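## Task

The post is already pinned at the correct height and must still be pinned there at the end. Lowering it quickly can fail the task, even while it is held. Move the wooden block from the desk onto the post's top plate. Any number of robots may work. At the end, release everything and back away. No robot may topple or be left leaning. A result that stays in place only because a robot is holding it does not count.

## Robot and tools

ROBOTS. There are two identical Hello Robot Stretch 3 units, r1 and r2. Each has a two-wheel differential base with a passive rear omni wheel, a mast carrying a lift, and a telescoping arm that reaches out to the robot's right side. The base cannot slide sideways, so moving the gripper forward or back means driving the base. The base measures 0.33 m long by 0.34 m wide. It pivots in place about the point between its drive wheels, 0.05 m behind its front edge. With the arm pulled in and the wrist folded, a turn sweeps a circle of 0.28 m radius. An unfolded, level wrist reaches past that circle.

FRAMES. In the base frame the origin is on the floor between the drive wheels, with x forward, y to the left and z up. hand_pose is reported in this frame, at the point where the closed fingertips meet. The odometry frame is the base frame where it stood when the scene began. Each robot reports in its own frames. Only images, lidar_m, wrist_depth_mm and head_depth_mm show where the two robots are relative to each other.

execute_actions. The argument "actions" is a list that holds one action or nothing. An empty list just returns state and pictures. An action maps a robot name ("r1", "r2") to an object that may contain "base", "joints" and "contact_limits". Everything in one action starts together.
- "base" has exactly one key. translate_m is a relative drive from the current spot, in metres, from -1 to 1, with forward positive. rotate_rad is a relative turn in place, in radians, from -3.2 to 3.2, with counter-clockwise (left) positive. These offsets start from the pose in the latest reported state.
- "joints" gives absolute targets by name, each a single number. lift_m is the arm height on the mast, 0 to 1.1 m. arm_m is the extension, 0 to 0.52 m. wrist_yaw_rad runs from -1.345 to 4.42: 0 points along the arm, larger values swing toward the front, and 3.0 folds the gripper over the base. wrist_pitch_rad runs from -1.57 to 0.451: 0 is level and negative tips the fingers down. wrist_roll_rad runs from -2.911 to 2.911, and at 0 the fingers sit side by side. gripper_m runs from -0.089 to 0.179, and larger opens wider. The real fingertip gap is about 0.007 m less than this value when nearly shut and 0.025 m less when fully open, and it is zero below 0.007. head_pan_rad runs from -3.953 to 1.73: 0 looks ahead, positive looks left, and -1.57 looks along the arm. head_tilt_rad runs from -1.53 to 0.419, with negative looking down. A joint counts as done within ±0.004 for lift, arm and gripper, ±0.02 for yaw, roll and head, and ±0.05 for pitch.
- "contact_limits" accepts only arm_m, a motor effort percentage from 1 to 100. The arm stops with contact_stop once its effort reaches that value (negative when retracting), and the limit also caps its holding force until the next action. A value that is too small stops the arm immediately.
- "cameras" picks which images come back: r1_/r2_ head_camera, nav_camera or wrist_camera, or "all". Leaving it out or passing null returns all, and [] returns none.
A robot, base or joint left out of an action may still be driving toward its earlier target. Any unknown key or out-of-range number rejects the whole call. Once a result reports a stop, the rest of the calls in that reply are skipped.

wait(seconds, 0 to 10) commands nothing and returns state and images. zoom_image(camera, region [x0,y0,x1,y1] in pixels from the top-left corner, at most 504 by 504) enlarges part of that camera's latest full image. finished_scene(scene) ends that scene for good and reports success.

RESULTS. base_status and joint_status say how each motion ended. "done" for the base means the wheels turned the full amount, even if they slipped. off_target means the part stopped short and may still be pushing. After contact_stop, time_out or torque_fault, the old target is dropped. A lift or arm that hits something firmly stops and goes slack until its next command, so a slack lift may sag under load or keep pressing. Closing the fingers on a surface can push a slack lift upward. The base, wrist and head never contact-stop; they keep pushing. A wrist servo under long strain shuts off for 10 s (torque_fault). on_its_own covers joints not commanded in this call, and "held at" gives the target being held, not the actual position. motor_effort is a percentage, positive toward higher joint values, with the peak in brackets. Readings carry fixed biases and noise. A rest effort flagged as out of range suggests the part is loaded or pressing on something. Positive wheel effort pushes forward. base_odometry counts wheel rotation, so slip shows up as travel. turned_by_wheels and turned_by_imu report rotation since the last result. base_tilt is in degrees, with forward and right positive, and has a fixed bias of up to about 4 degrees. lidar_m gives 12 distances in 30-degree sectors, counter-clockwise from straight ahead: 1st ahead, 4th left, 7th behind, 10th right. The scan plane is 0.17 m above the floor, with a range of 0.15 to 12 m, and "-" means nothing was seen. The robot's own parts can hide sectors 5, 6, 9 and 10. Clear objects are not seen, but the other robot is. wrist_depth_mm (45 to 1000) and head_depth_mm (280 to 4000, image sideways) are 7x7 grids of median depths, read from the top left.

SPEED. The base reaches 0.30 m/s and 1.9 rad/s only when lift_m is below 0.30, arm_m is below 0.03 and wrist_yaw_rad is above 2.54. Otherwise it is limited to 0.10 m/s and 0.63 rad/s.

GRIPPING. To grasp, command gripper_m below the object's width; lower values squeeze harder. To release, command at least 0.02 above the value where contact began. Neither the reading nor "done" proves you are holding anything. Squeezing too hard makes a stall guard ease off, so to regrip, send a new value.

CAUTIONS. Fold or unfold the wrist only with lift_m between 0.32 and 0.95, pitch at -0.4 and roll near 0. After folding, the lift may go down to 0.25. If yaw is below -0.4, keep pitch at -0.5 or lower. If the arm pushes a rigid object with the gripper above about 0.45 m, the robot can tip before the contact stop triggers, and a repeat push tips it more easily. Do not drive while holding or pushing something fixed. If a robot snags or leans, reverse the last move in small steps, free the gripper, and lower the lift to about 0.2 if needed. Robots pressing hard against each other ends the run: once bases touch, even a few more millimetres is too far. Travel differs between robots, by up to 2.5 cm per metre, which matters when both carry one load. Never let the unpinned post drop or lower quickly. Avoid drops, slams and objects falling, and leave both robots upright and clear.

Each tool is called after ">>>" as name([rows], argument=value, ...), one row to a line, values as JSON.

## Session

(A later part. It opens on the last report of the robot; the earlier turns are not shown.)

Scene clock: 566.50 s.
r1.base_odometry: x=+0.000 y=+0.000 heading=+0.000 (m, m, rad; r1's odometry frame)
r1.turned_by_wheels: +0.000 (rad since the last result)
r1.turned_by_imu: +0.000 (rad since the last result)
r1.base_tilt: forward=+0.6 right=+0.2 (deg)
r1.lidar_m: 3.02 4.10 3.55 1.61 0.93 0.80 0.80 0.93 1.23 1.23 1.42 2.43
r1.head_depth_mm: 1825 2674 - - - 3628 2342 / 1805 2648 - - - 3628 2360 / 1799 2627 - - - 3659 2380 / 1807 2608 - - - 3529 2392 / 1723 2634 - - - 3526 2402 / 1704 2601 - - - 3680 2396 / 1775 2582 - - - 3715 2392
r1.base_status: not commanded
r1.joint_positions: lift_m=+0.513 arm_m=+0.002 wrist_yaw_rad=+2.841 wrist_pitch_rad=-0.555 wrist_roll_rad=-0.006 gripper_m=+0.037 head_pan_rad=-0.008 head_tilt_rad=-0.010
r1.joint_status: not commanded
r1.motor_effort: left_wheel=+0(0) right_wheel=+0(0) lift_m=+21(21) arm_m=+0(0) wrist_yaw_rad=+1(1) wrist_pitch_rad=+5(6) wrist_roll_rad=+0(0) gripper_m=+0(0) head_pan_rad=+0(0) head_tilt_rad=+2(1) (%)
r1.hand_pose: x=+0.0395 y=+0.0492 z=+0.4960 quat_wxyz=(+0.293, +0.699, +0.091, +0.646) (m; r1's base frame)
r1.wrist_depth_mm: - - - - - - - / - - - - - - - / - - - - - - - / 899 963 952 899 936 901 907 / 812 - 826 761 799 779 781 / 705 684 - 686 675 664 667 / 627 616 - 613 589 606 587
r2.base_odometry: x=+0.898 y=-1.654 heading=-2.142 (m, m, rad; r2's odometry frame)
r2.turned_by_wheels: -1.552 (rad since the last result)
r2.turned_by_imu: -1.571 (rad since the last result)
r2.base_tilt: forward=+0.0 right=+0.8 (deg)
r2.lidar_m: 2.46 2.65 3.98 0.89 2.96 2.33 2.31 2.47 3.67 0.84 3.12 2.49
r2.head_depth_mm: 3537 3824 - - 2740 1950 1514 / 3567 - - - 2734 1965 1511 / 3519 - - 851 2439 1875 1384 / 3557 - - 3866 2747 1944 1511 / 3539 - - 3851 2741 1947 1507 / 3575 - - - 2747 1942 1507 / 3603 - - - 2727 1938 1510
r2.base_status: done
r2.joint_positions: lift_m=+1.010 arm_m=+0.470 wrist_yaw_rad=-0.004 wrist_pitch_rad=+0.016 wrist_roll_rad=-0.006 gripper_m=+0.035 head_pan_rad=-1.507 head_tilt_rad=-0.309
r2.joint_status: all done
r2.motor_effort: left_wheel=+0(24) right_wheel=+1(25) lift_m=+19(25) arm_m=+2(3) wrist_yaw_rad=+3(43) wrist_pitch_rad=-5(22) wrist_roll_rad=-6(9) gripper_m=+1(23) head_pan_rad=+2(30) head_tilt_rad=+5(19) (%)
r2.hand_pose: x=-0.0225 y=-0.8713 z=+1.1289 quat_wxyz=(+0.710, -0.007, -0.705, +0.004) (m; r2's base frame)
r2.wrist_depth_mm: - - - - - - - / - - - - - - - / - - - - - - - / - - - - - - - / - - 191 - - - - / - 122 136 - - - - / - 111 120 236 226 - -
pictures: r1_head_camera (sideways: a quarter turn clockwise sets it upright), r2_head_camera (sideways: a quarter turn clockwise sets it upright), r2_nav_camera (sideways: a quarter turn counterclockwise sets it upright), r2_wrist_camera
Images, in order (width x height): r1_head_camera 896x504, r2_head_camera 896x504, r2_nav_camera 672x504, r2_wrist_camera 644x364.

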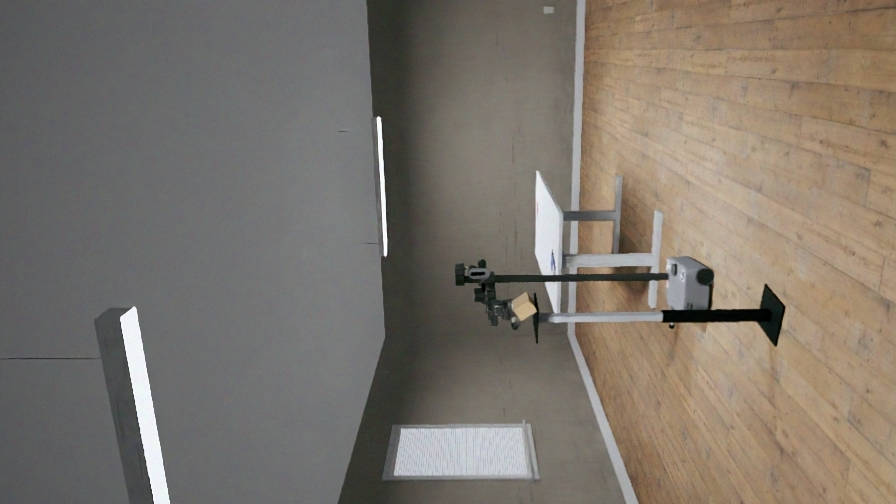

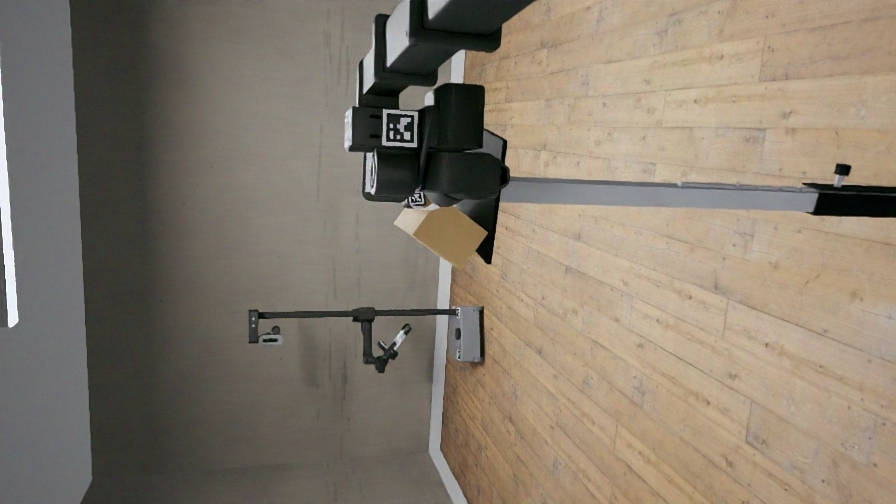

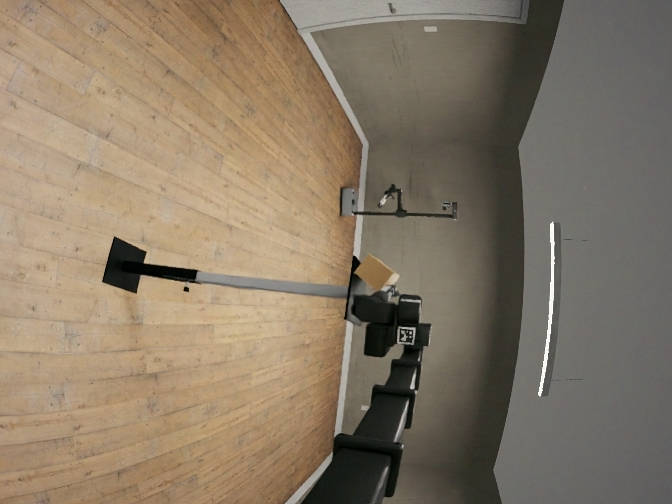

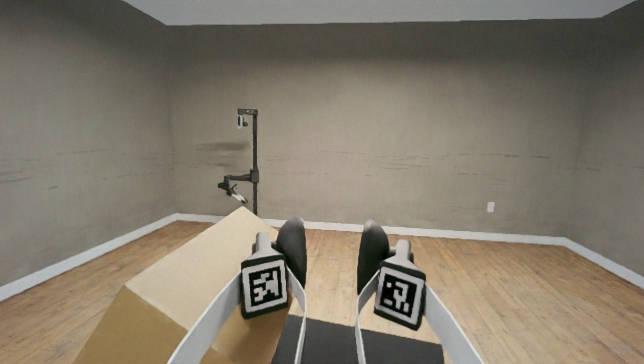

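>>> execute_actions([
  {"r2": {"base": {"translate_m": -0.015}}},
], cameras=["r1_head_camera", "r2_head_camera", "r2_wrist_camera"])

>>> zoom_image(camera="r1_head_camera", region=[470, 270, 570, 360])

Scene clock: 631.03 s.
r1.base_odometry: x=+0.000 y=+0.000 heading=+0.000 (m, m, rad; r1's odometry frame)
r1.turned_by_wheels: +0.000 (rad since the last result)
r1.turned_by_imu: +0.000 (rad since the last result)
r1.base_tilt: forward=+0.6 right=+0.2 (deg)
r1.lidar_m: 3.00 4.09 3.55 1.61 0.93 0.80 0.80 0.93 1.23 1.23 1.42 2.44
r1.head_depth_mm: 1801 2628 - - - 3554 2365 / 1803 2632 - - - 3611 2350 / 1811 2626 - - - 3628 2377 / 1799 2635 - - - 3555 2360 / 1702 2625 - - - 3492 2369 / 1715 2598 - - - 3717 2402 / 1782 2575 - - - 3769 2389
r1.base_status: not commanded
r1.joint_positions: lift_m=+0.513 arm_m=+0.002 wrist_yaw_rad=+2.841 wrist_pitch_rad=-0.555 wrist_roll_rad=-0.006 gripper_m=+0.037 head_pan_rad=-0.008 head_tilt_rad=-0.010
r1.joint_status: not commanded
r1.motor_effort: left_wheel=+1(1) right_wheel=+0(0) lift_m=+21(21) arm_m=+0(0) wrist_yaw_rad=+0(1) wrist_pitch_rad=+6(6) wrist_roll_rad=+0(0) gripper_m=+0(0) head_pan_rad=+0(0) head_tilt_rad=+1(1) (%)
r1.hand_pose: x=+0.0395 y=+0.0492 z=+0.4960 quat_wxyz=(+0.293, +0.699, +0.091, +0.646) (m; r1's base frame)
r1.wrist_depth_mm: - - - - - - - / - - - - - - - / - - - - - - - / 878 922 955 932 933 903 902 / 797 - 827 813 795 777 743 / 722 699 - 676 693 673 654 / 629 619 - 597 605 599 601
r2.base_odometry: x=+0.906 y=-1.641 heading=-2.142 (m, m, rad; r2's odometry frame)
r2.turned_by_wheels: +0.000 (rad since the last result)
r2.turned_by_imu: -0.001 (rad since the last result)
r2.base_tilt: forward=+0.0 right=+0.8 (deg)
r2.lidar_m: 2.47 2.67 3.97 0.89 2.94 2.32 2.29 2.46 3.68 0.85 3.12 2.51
r2.head_depth_mm: 3509 3891 - - 2738 1938 1510 / 3570 - - 3846 2749 1955 1520 / 3580 - - 852 2458 1801 1419 / 3556 - - 3560 2729 1953 1511 / 3551 - - - 2718 1936 1514 / 3598 - - - 2721 1946 1505 / 3646 - - - 2733 1931 1514
r2.base_status: done
r2.joint_positions: lift_m=+1.010 arm_m=+0.470 wrist_yaw_rad=-0.004 wrist_pitch_rad=-0.005 wrist_roll_rad=-0.008 gripper_m=+0.035 head_pan_rad=-1.507 head_tilt_rad=-0.309
r2.joint_status: not commanded
r2.motor_effort: left_wheel=+0(3) right_wheel=+1(2) lift_m=+20(19) arm_m=+2(2) wrist_yaw_rad=+3(4) wrist_pitch_rad=+2(6) wrist_roll_rad=-6(6) gripper_m=+0(1) head_pan_rad=+2(2) head_tilt_rad=+5(5) (%)
r2.hand_pose: x=-0.0225 y=-0.8708 z=+1.1236 quat_wxyz=(+0.710, +0.001, -0.704, -0.003) (m; r2's base frame)
r2.wrist_depth_mm: - - - - - - - / - - - - - - - / - - - - - - - / - - - - - - - / - - 181 - - - - / - 115 130 - - - - / - 110 123 223 227 - -
pictures: r1_head_camera (sideways: a quarter turn clockwise sets it upright), r2_head_camera (sideways: a quarter turn clockwise sets it upright), r2_wrist_camera
Images, in order (width x height): r1_head_camera 896x504, r2_head_camera 896x504, r2_wrist_camera 644x364.

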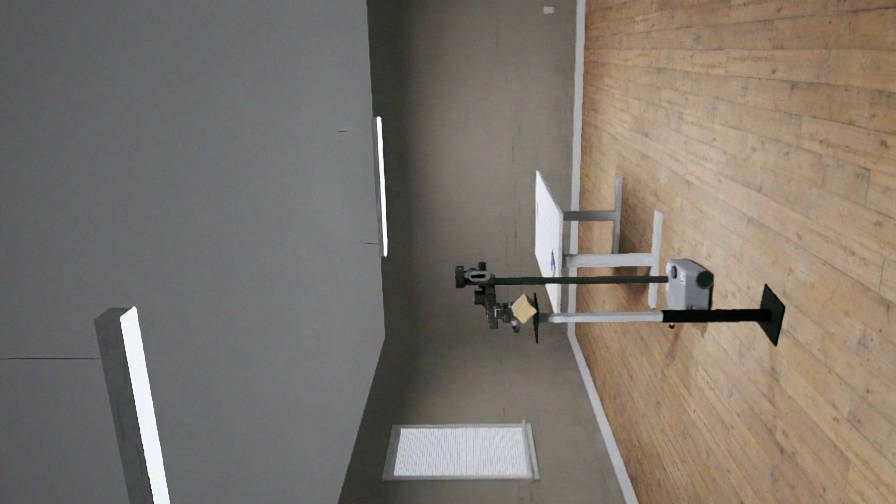

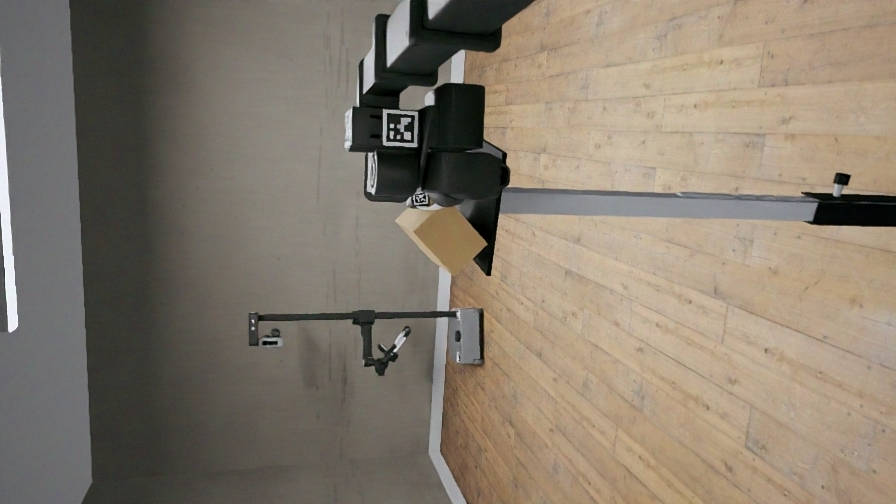

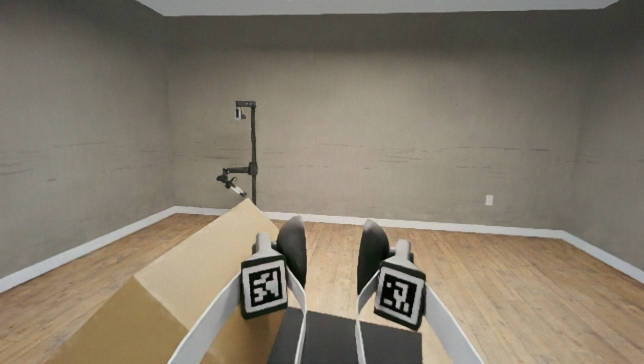

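Region (470, 270, 570, 360) of r1_head_camera's 896x504 image, scaled by 5.040, with more detail than that image has; it fills the top 454 rows of this view, and the rest is white.

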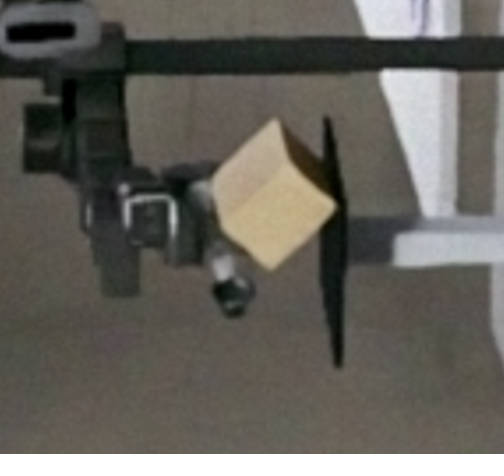

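>>> execute_actions([
  {"r2": {"base": {"translate_m": -0.03}, "joints": {"lift_m": 0.98}}},
], cameras=["r1_head_camera", "r2_head_camera", "r2_wrist_camera"])

>>> zoom_image(camera="r1_head_camera", region=[470, 270, 570, 360])

Scene clock: 645.17 s.
r1.base_odometry: x=+0.000 y=+0.000 heading=+0.000 (m, m, rad; r1's odometry frame)
r1.turned_by_wheels: +0.000 (rad since the last result)
r1.turned_by_imu: +0.000 (rad since the last result)
r1.base_tilt: forward=+0.7 right=+0.3 (deg)
r1.lidar_m: 3.02 4.08 3.53 1.61 0.93 0.80 0.80 0.93 1.22 1.23 1.42 2.42
r1.head_depth_mm: 1823 2634 - - - 3583 2339 / 1806 2684 - - - 3616 2362 / 1813 2651 - - - 3661 2365 / 1794 2604 - - - 3668 2381 / 1708 2594 - - - 3568 2373 / 1709 2589 - - - 3685 2391 / 1780 2592 - - - 3696 2380
r1.base_status: not commanded
r1.joint_positions: lift_m=+0.513 arm_m=+0.002 wrist_yaw_rad=+2.841 wrist_pitch_rad=-0.555 wrist_roll_rad=-0.006 gripper_m=+0.037 head_pan_rad=-0.008 head_tilt_rad=-0.010
r1.joint_status: not commanded
r1.motor_effort: left_wheel=+1(1) right_wheel=+0(1) lift_m=+21(21) arm_m=+0(0) wrist_yaw_rad=+0(0) wrist_pitch_rad=+6(6) wrist_roll_rad=+0(0) gripper_m=+0(0) head_pan_rad=+0(0) head_tilt_rad=+1(1) (%)
r1.hand_pose: x=+0.0395 y=+0.0492 z=+0.4960 quat_wxyz=(+0.293, +0.699, +0.091, +0.646) (m; r1's base frame)
r1.wrist_depth_mm: - - - - - - - / - - - - - - - / - - - - - - - / 867 913 910 941 908 902 906 / 814 - 820 791 791 768 754 / 703 693 - 687 664 673 678 / 631 610 - 611 605 595 593
r2.base_odometry: x=+0.923 y=-1.616 heading=-2.142 (m, m, rad; r2's odometry frame)
r2.turned_by_wheels: +0.000 (rad since the last result)
r2.turned_by_imu: -0.001 (rad since the last result)
r2.base_tilt: forward=+0.0 right=+0.8 (deg)
r2.lidar_m: 2.50 2.70 4.04 0.89 2.90 2.29 2.25 2.42 3.63 0.84 3.23 2.54
r2.head_depth_mm: 3571 3783 - - 2608 1953 1515 / 3509 - - - 2750 1947 1517 / 3546 - - - 2595 1953 1515 / 3526 - - 853 2575 1811 1422 / 3536 - - - 2720 1955 1513 / 3613 - - - 2709 1934 1514 / 3637 - - - 2719 1942 1508
r2.base_status: done
r2.joint_positions: lift_m=+0.980 arm_m=+0.470 wrist_yaw_rad=-0.002 wrist_pitch_rad=-0.017 wrist_roll_rad=-0.011 gripper_m=+0.035 head_pan_rad=-1.507 head_tilt_rad=-0.309
r2.joint_status: all done
r2.motor_effort: left_wheel=+2(7) right_wheel=-1(4) lift_m=+18(20) arm_m=+2(2) wrist_yaw_rad=+1(7) wrist_pitch_rad=+7(7) wrist_roll_rad=-4(6) gripper_m=+0(2) head_pan_rad=+2(3) head_tilt_rad=+4(5) (%)
r2.hand_pose: x=-0.0220 y=-0.8705 z=+1.0904 quat_wxyz=(+0.711, +0.006, -0.703, -0.007) (m; r2's base frame)
r2.wrist_depth_mm: - - - - - - - / - - - - - - - / - - - - - - - / - - - - - - - / - 159 180 - - - - / 110 112 142 229 - - - / 111 110 165 175 - - -
pictures: r1_head_camera (sideways: a quarter turn clockwise sets it upright), r2_head_camera (sideways: a quarter turn clockwise sets it upright), r2_wrist_camera
Images, in order (width x height): r1_head_camera 896x504, r2_head_camera 896x504, r2_wrist_camera 644x364.

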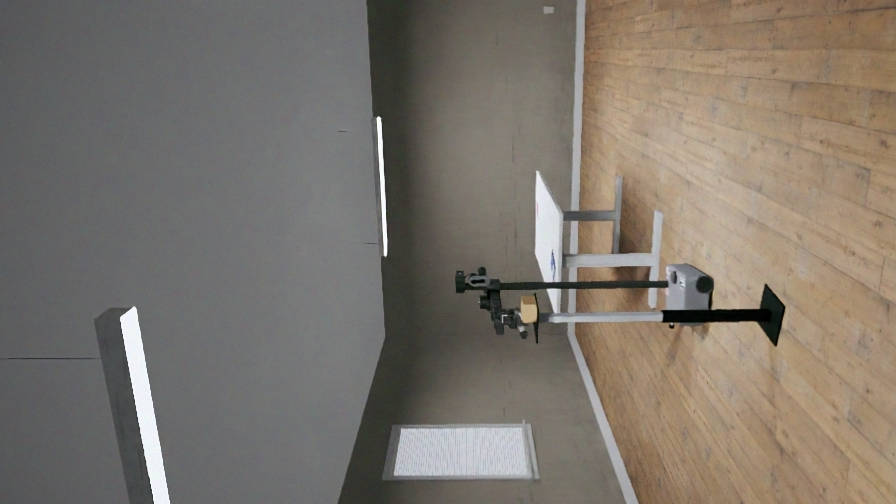

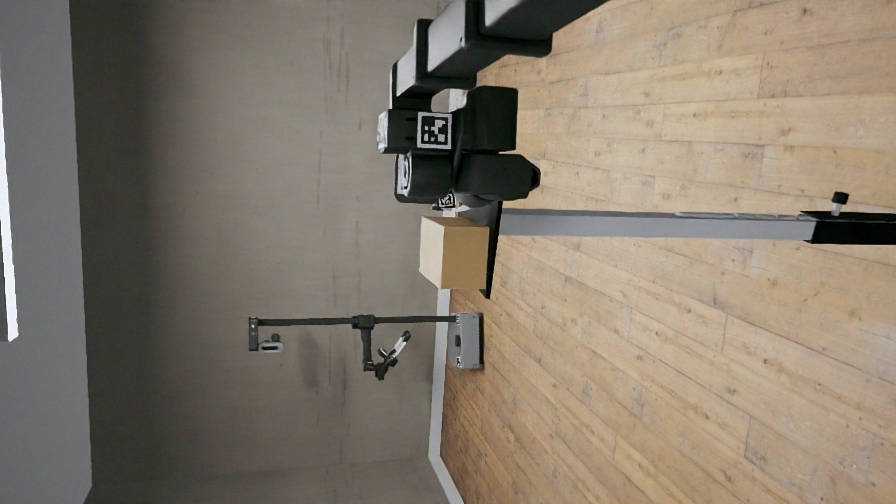

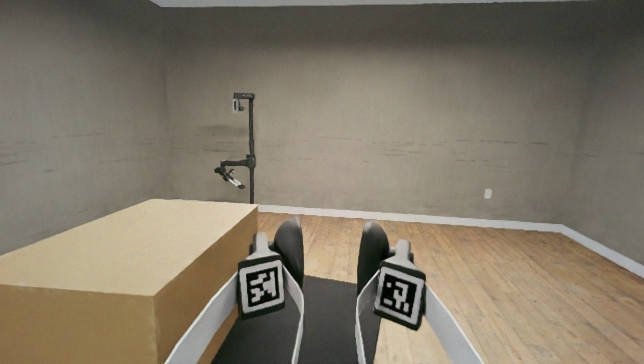

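Region (470, 270, 570, 360) of r1_head_camera's 896x504 image, scaled by 5.040, with more detail than that image has; it fills the top 454 rows of this view, and the rest is white.

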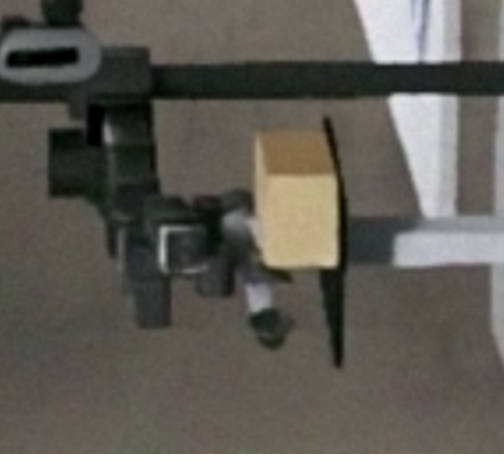

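>>> execute_actions([
  {"r2": {"base": {"translate_m": -0.05}, "joints": {"arm_m": 0.15, "head_pan_rad": -1.42, "head_tilt_rad": -0.33}}},
], cameras=["r1_head_camera", "r2_head_camera", "r2_wrist_camera"])

Scene clock: 666.23 s.
r1.base_odometry: x=+0.000 y=+0.000 heading=+0.000 (m, m, rad; r1's odometry frame)
r1.turned_by_wheels: +0.000 (rad since the last result)
r1.turned_by_imu: +0.000 (rad since the last result)
r1.base_tilt: forward=+0.6 right=+0.2 (deg)
r1.lidar_m: 3.04 4.10 3.53 1.61 0.92 0.80 0.80 0.93 1.23 1.23 1.42 2.42
r1.head_depth_mm: 1802 2664 - - - 3581 2337 / 1812 2665 - - - 3661 2375 / 1809 2663 - - - 3694 2356 / 1803 2607 - - - 3658 2386 / 1713 2618 - - - 3535 2383 / 1712 2585 - - - 3718 2393 / 1781 2567 - - - 3688 2386
r1.base_status: not commanded
r1.joint_positions: lift_m=+0.513 arm_m=+0.002 wrist_yaw_rad=+2.841 wrist_pitch_rad=-0.555 wrist_roll_rad=-0.006 gripper_m=+0.037 head_pan_rad=-0.008 head_tilt_rad=-0.010
r1.joint_status: not commanded
r1.motor_effort: left_wheel=+0(0) right_wheel=+0(1) lift_m=+22(21) arm_m=+0(0) wrist_yaw_rad=+1(1) wrist_pitch_rad=+6(6) wrist_roll_rad=+0(0) gripper_m=+0(0) head_pan_rad=+0(1) head_tilt_rad=+1(0) (%)
r1.hand_pose: x=+0.0395 y=+0.0492 z=+0.4960 quat_wxyz=(+0.293, +0.699, +0.091, +0.646) (m; r1's base frame)
r1.wrist_depth_mm: - - - - - - - / - - - - - - - / - - - - - - - / 902 963 948 942 931 910 884 / 811 - 829 806 783 755 767 / 708 673 - 679 682 670 665 / 626 615 - 604 603 599 587
r2.base_odometry: x=+0.950 y=-1.574 heading=-2.142 (m, m, rad; r2's odometry frame)
r2.turned_by_wheels: +0.000 (rad since the last result)
r2.turned_by_imu: -0.002 (rad since the last result)
r2.base_tilt: forward=+0.0 right=+0.8 (deg)
r2.lidar_m: 2.55 2.75 4.13 0.89 2.83 2.24 2.21 2.38 3.55 0.85 3.28 2.59
r2.head_depth_mm: 3552 3792 - - - - 1439 / 3697 - - - - - 1424 / 3815 - - 3571 2365 1827 1445 / 3827 - - 3383 2635 1825 1435 / 3825 - - - 2636 1895 1480 / 3797 - - - 2666 1898 1481 / 3660 - - - 2645 1895 1487
r2.base_status: done
r2.joint_positions: lift_m=+0.980 arm_m=+0.150 wrist_yaw_rad=-0.001 wrist_pitch_rad=-0.018 wrist_roll_rad=-0.011 gripper_m=+0.035 head_pan_rad=-1.427 head_tilt_rad=-0.326
r2.joint_status: all done
r2.motor_effort: left_wheel=+2(2) right_wheel=-1(5) lift_m=+18(18) arm_m=-3(5) wrist_yaw_rad=+1(1) wrist_pitch_rad=+6(6) wrist_roll_rad=-4(4) gripper_m=+0(0) head_pan_rad=+2(10) head_tilt_rad=-3(6) (%)
r2.hand_pose: x=-0.0216 y=-0.5511 z=+1.0903 quat_wxyz=(+0.711, +0.006, -0.703, -0.007) (m; r2's base frame)
r2.wrist_depth_mm: - - - - - - - / - - - - - - - / - - - - - - - / - - 448 - - - - / - - - - - - - / - - - - - - - / - - - - - - -
pictures: r1_head_camera (sideways: a quarter turn clockwise sets it upright), r2_head_camera (sideways: a quarter turn clockwise sets it upright), r2_wrist_camera
Images, in order (width x height): r1_head_camera 896x504, r2_head_camera 896x504, r2_wrist_camera 644x364.

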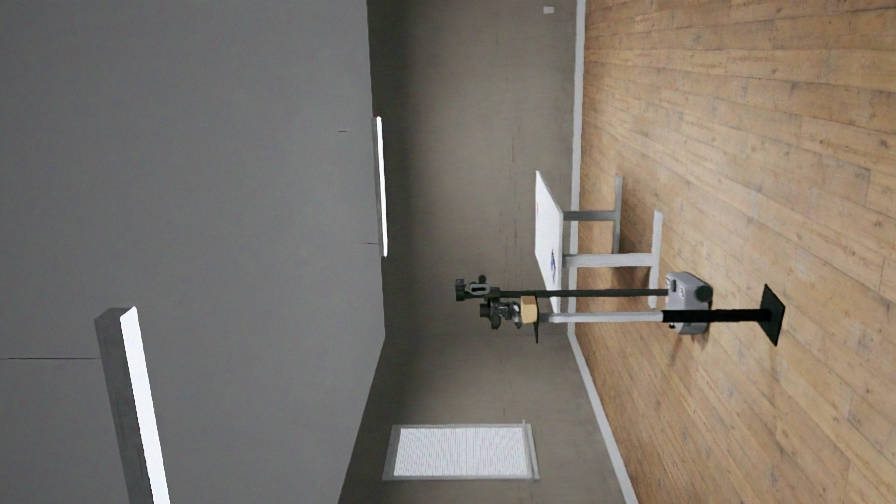

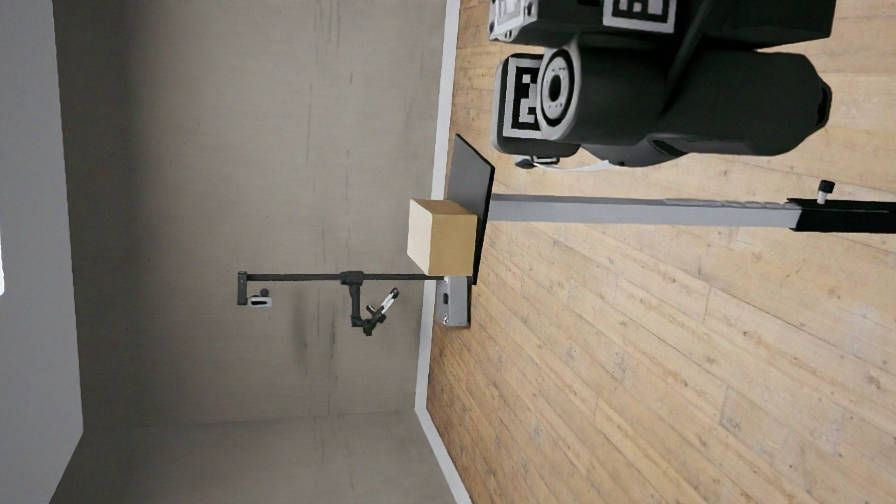

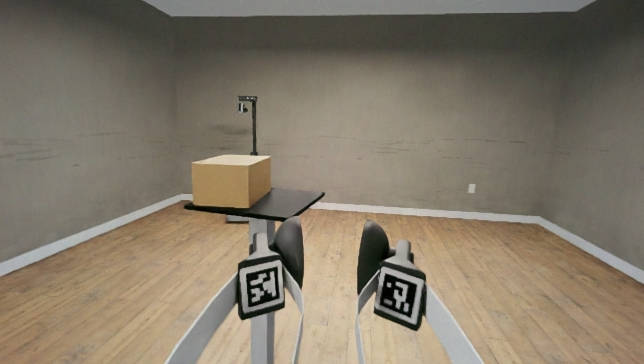

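>>> zoom_image(camera="r2_head_camera", region=[380, 110, 540, 310])

>>> zoom_image(camera="r1_head_camera", region=[480, 270, 580, 360])

Region (380, 110, 540, 310) of r2_head_camera's 896x504 image, scaled by 2.520, with more detail than that image has; it fills the left 403 columns of this view, and the rest is white.

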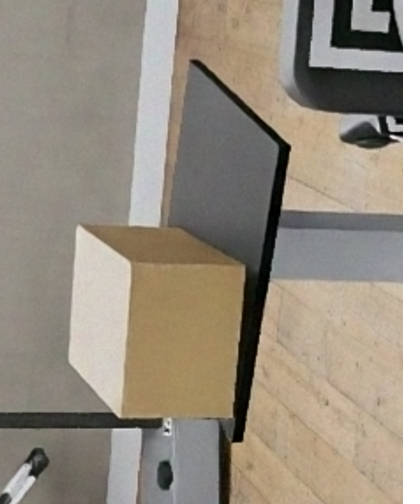

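Region (480, 270, 580, 360) of r1_head_camera's 896x504 image, scaled by 5.040, with more detail than that image has; it fills the top 454 rows of this view, and the rest is white.

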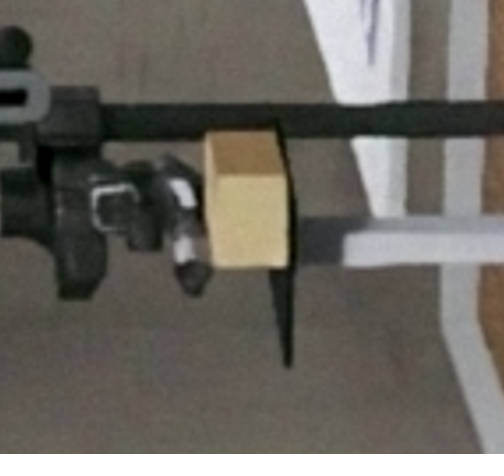

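>>> finished_scene(scene=2)

The scene is finished: the task was done.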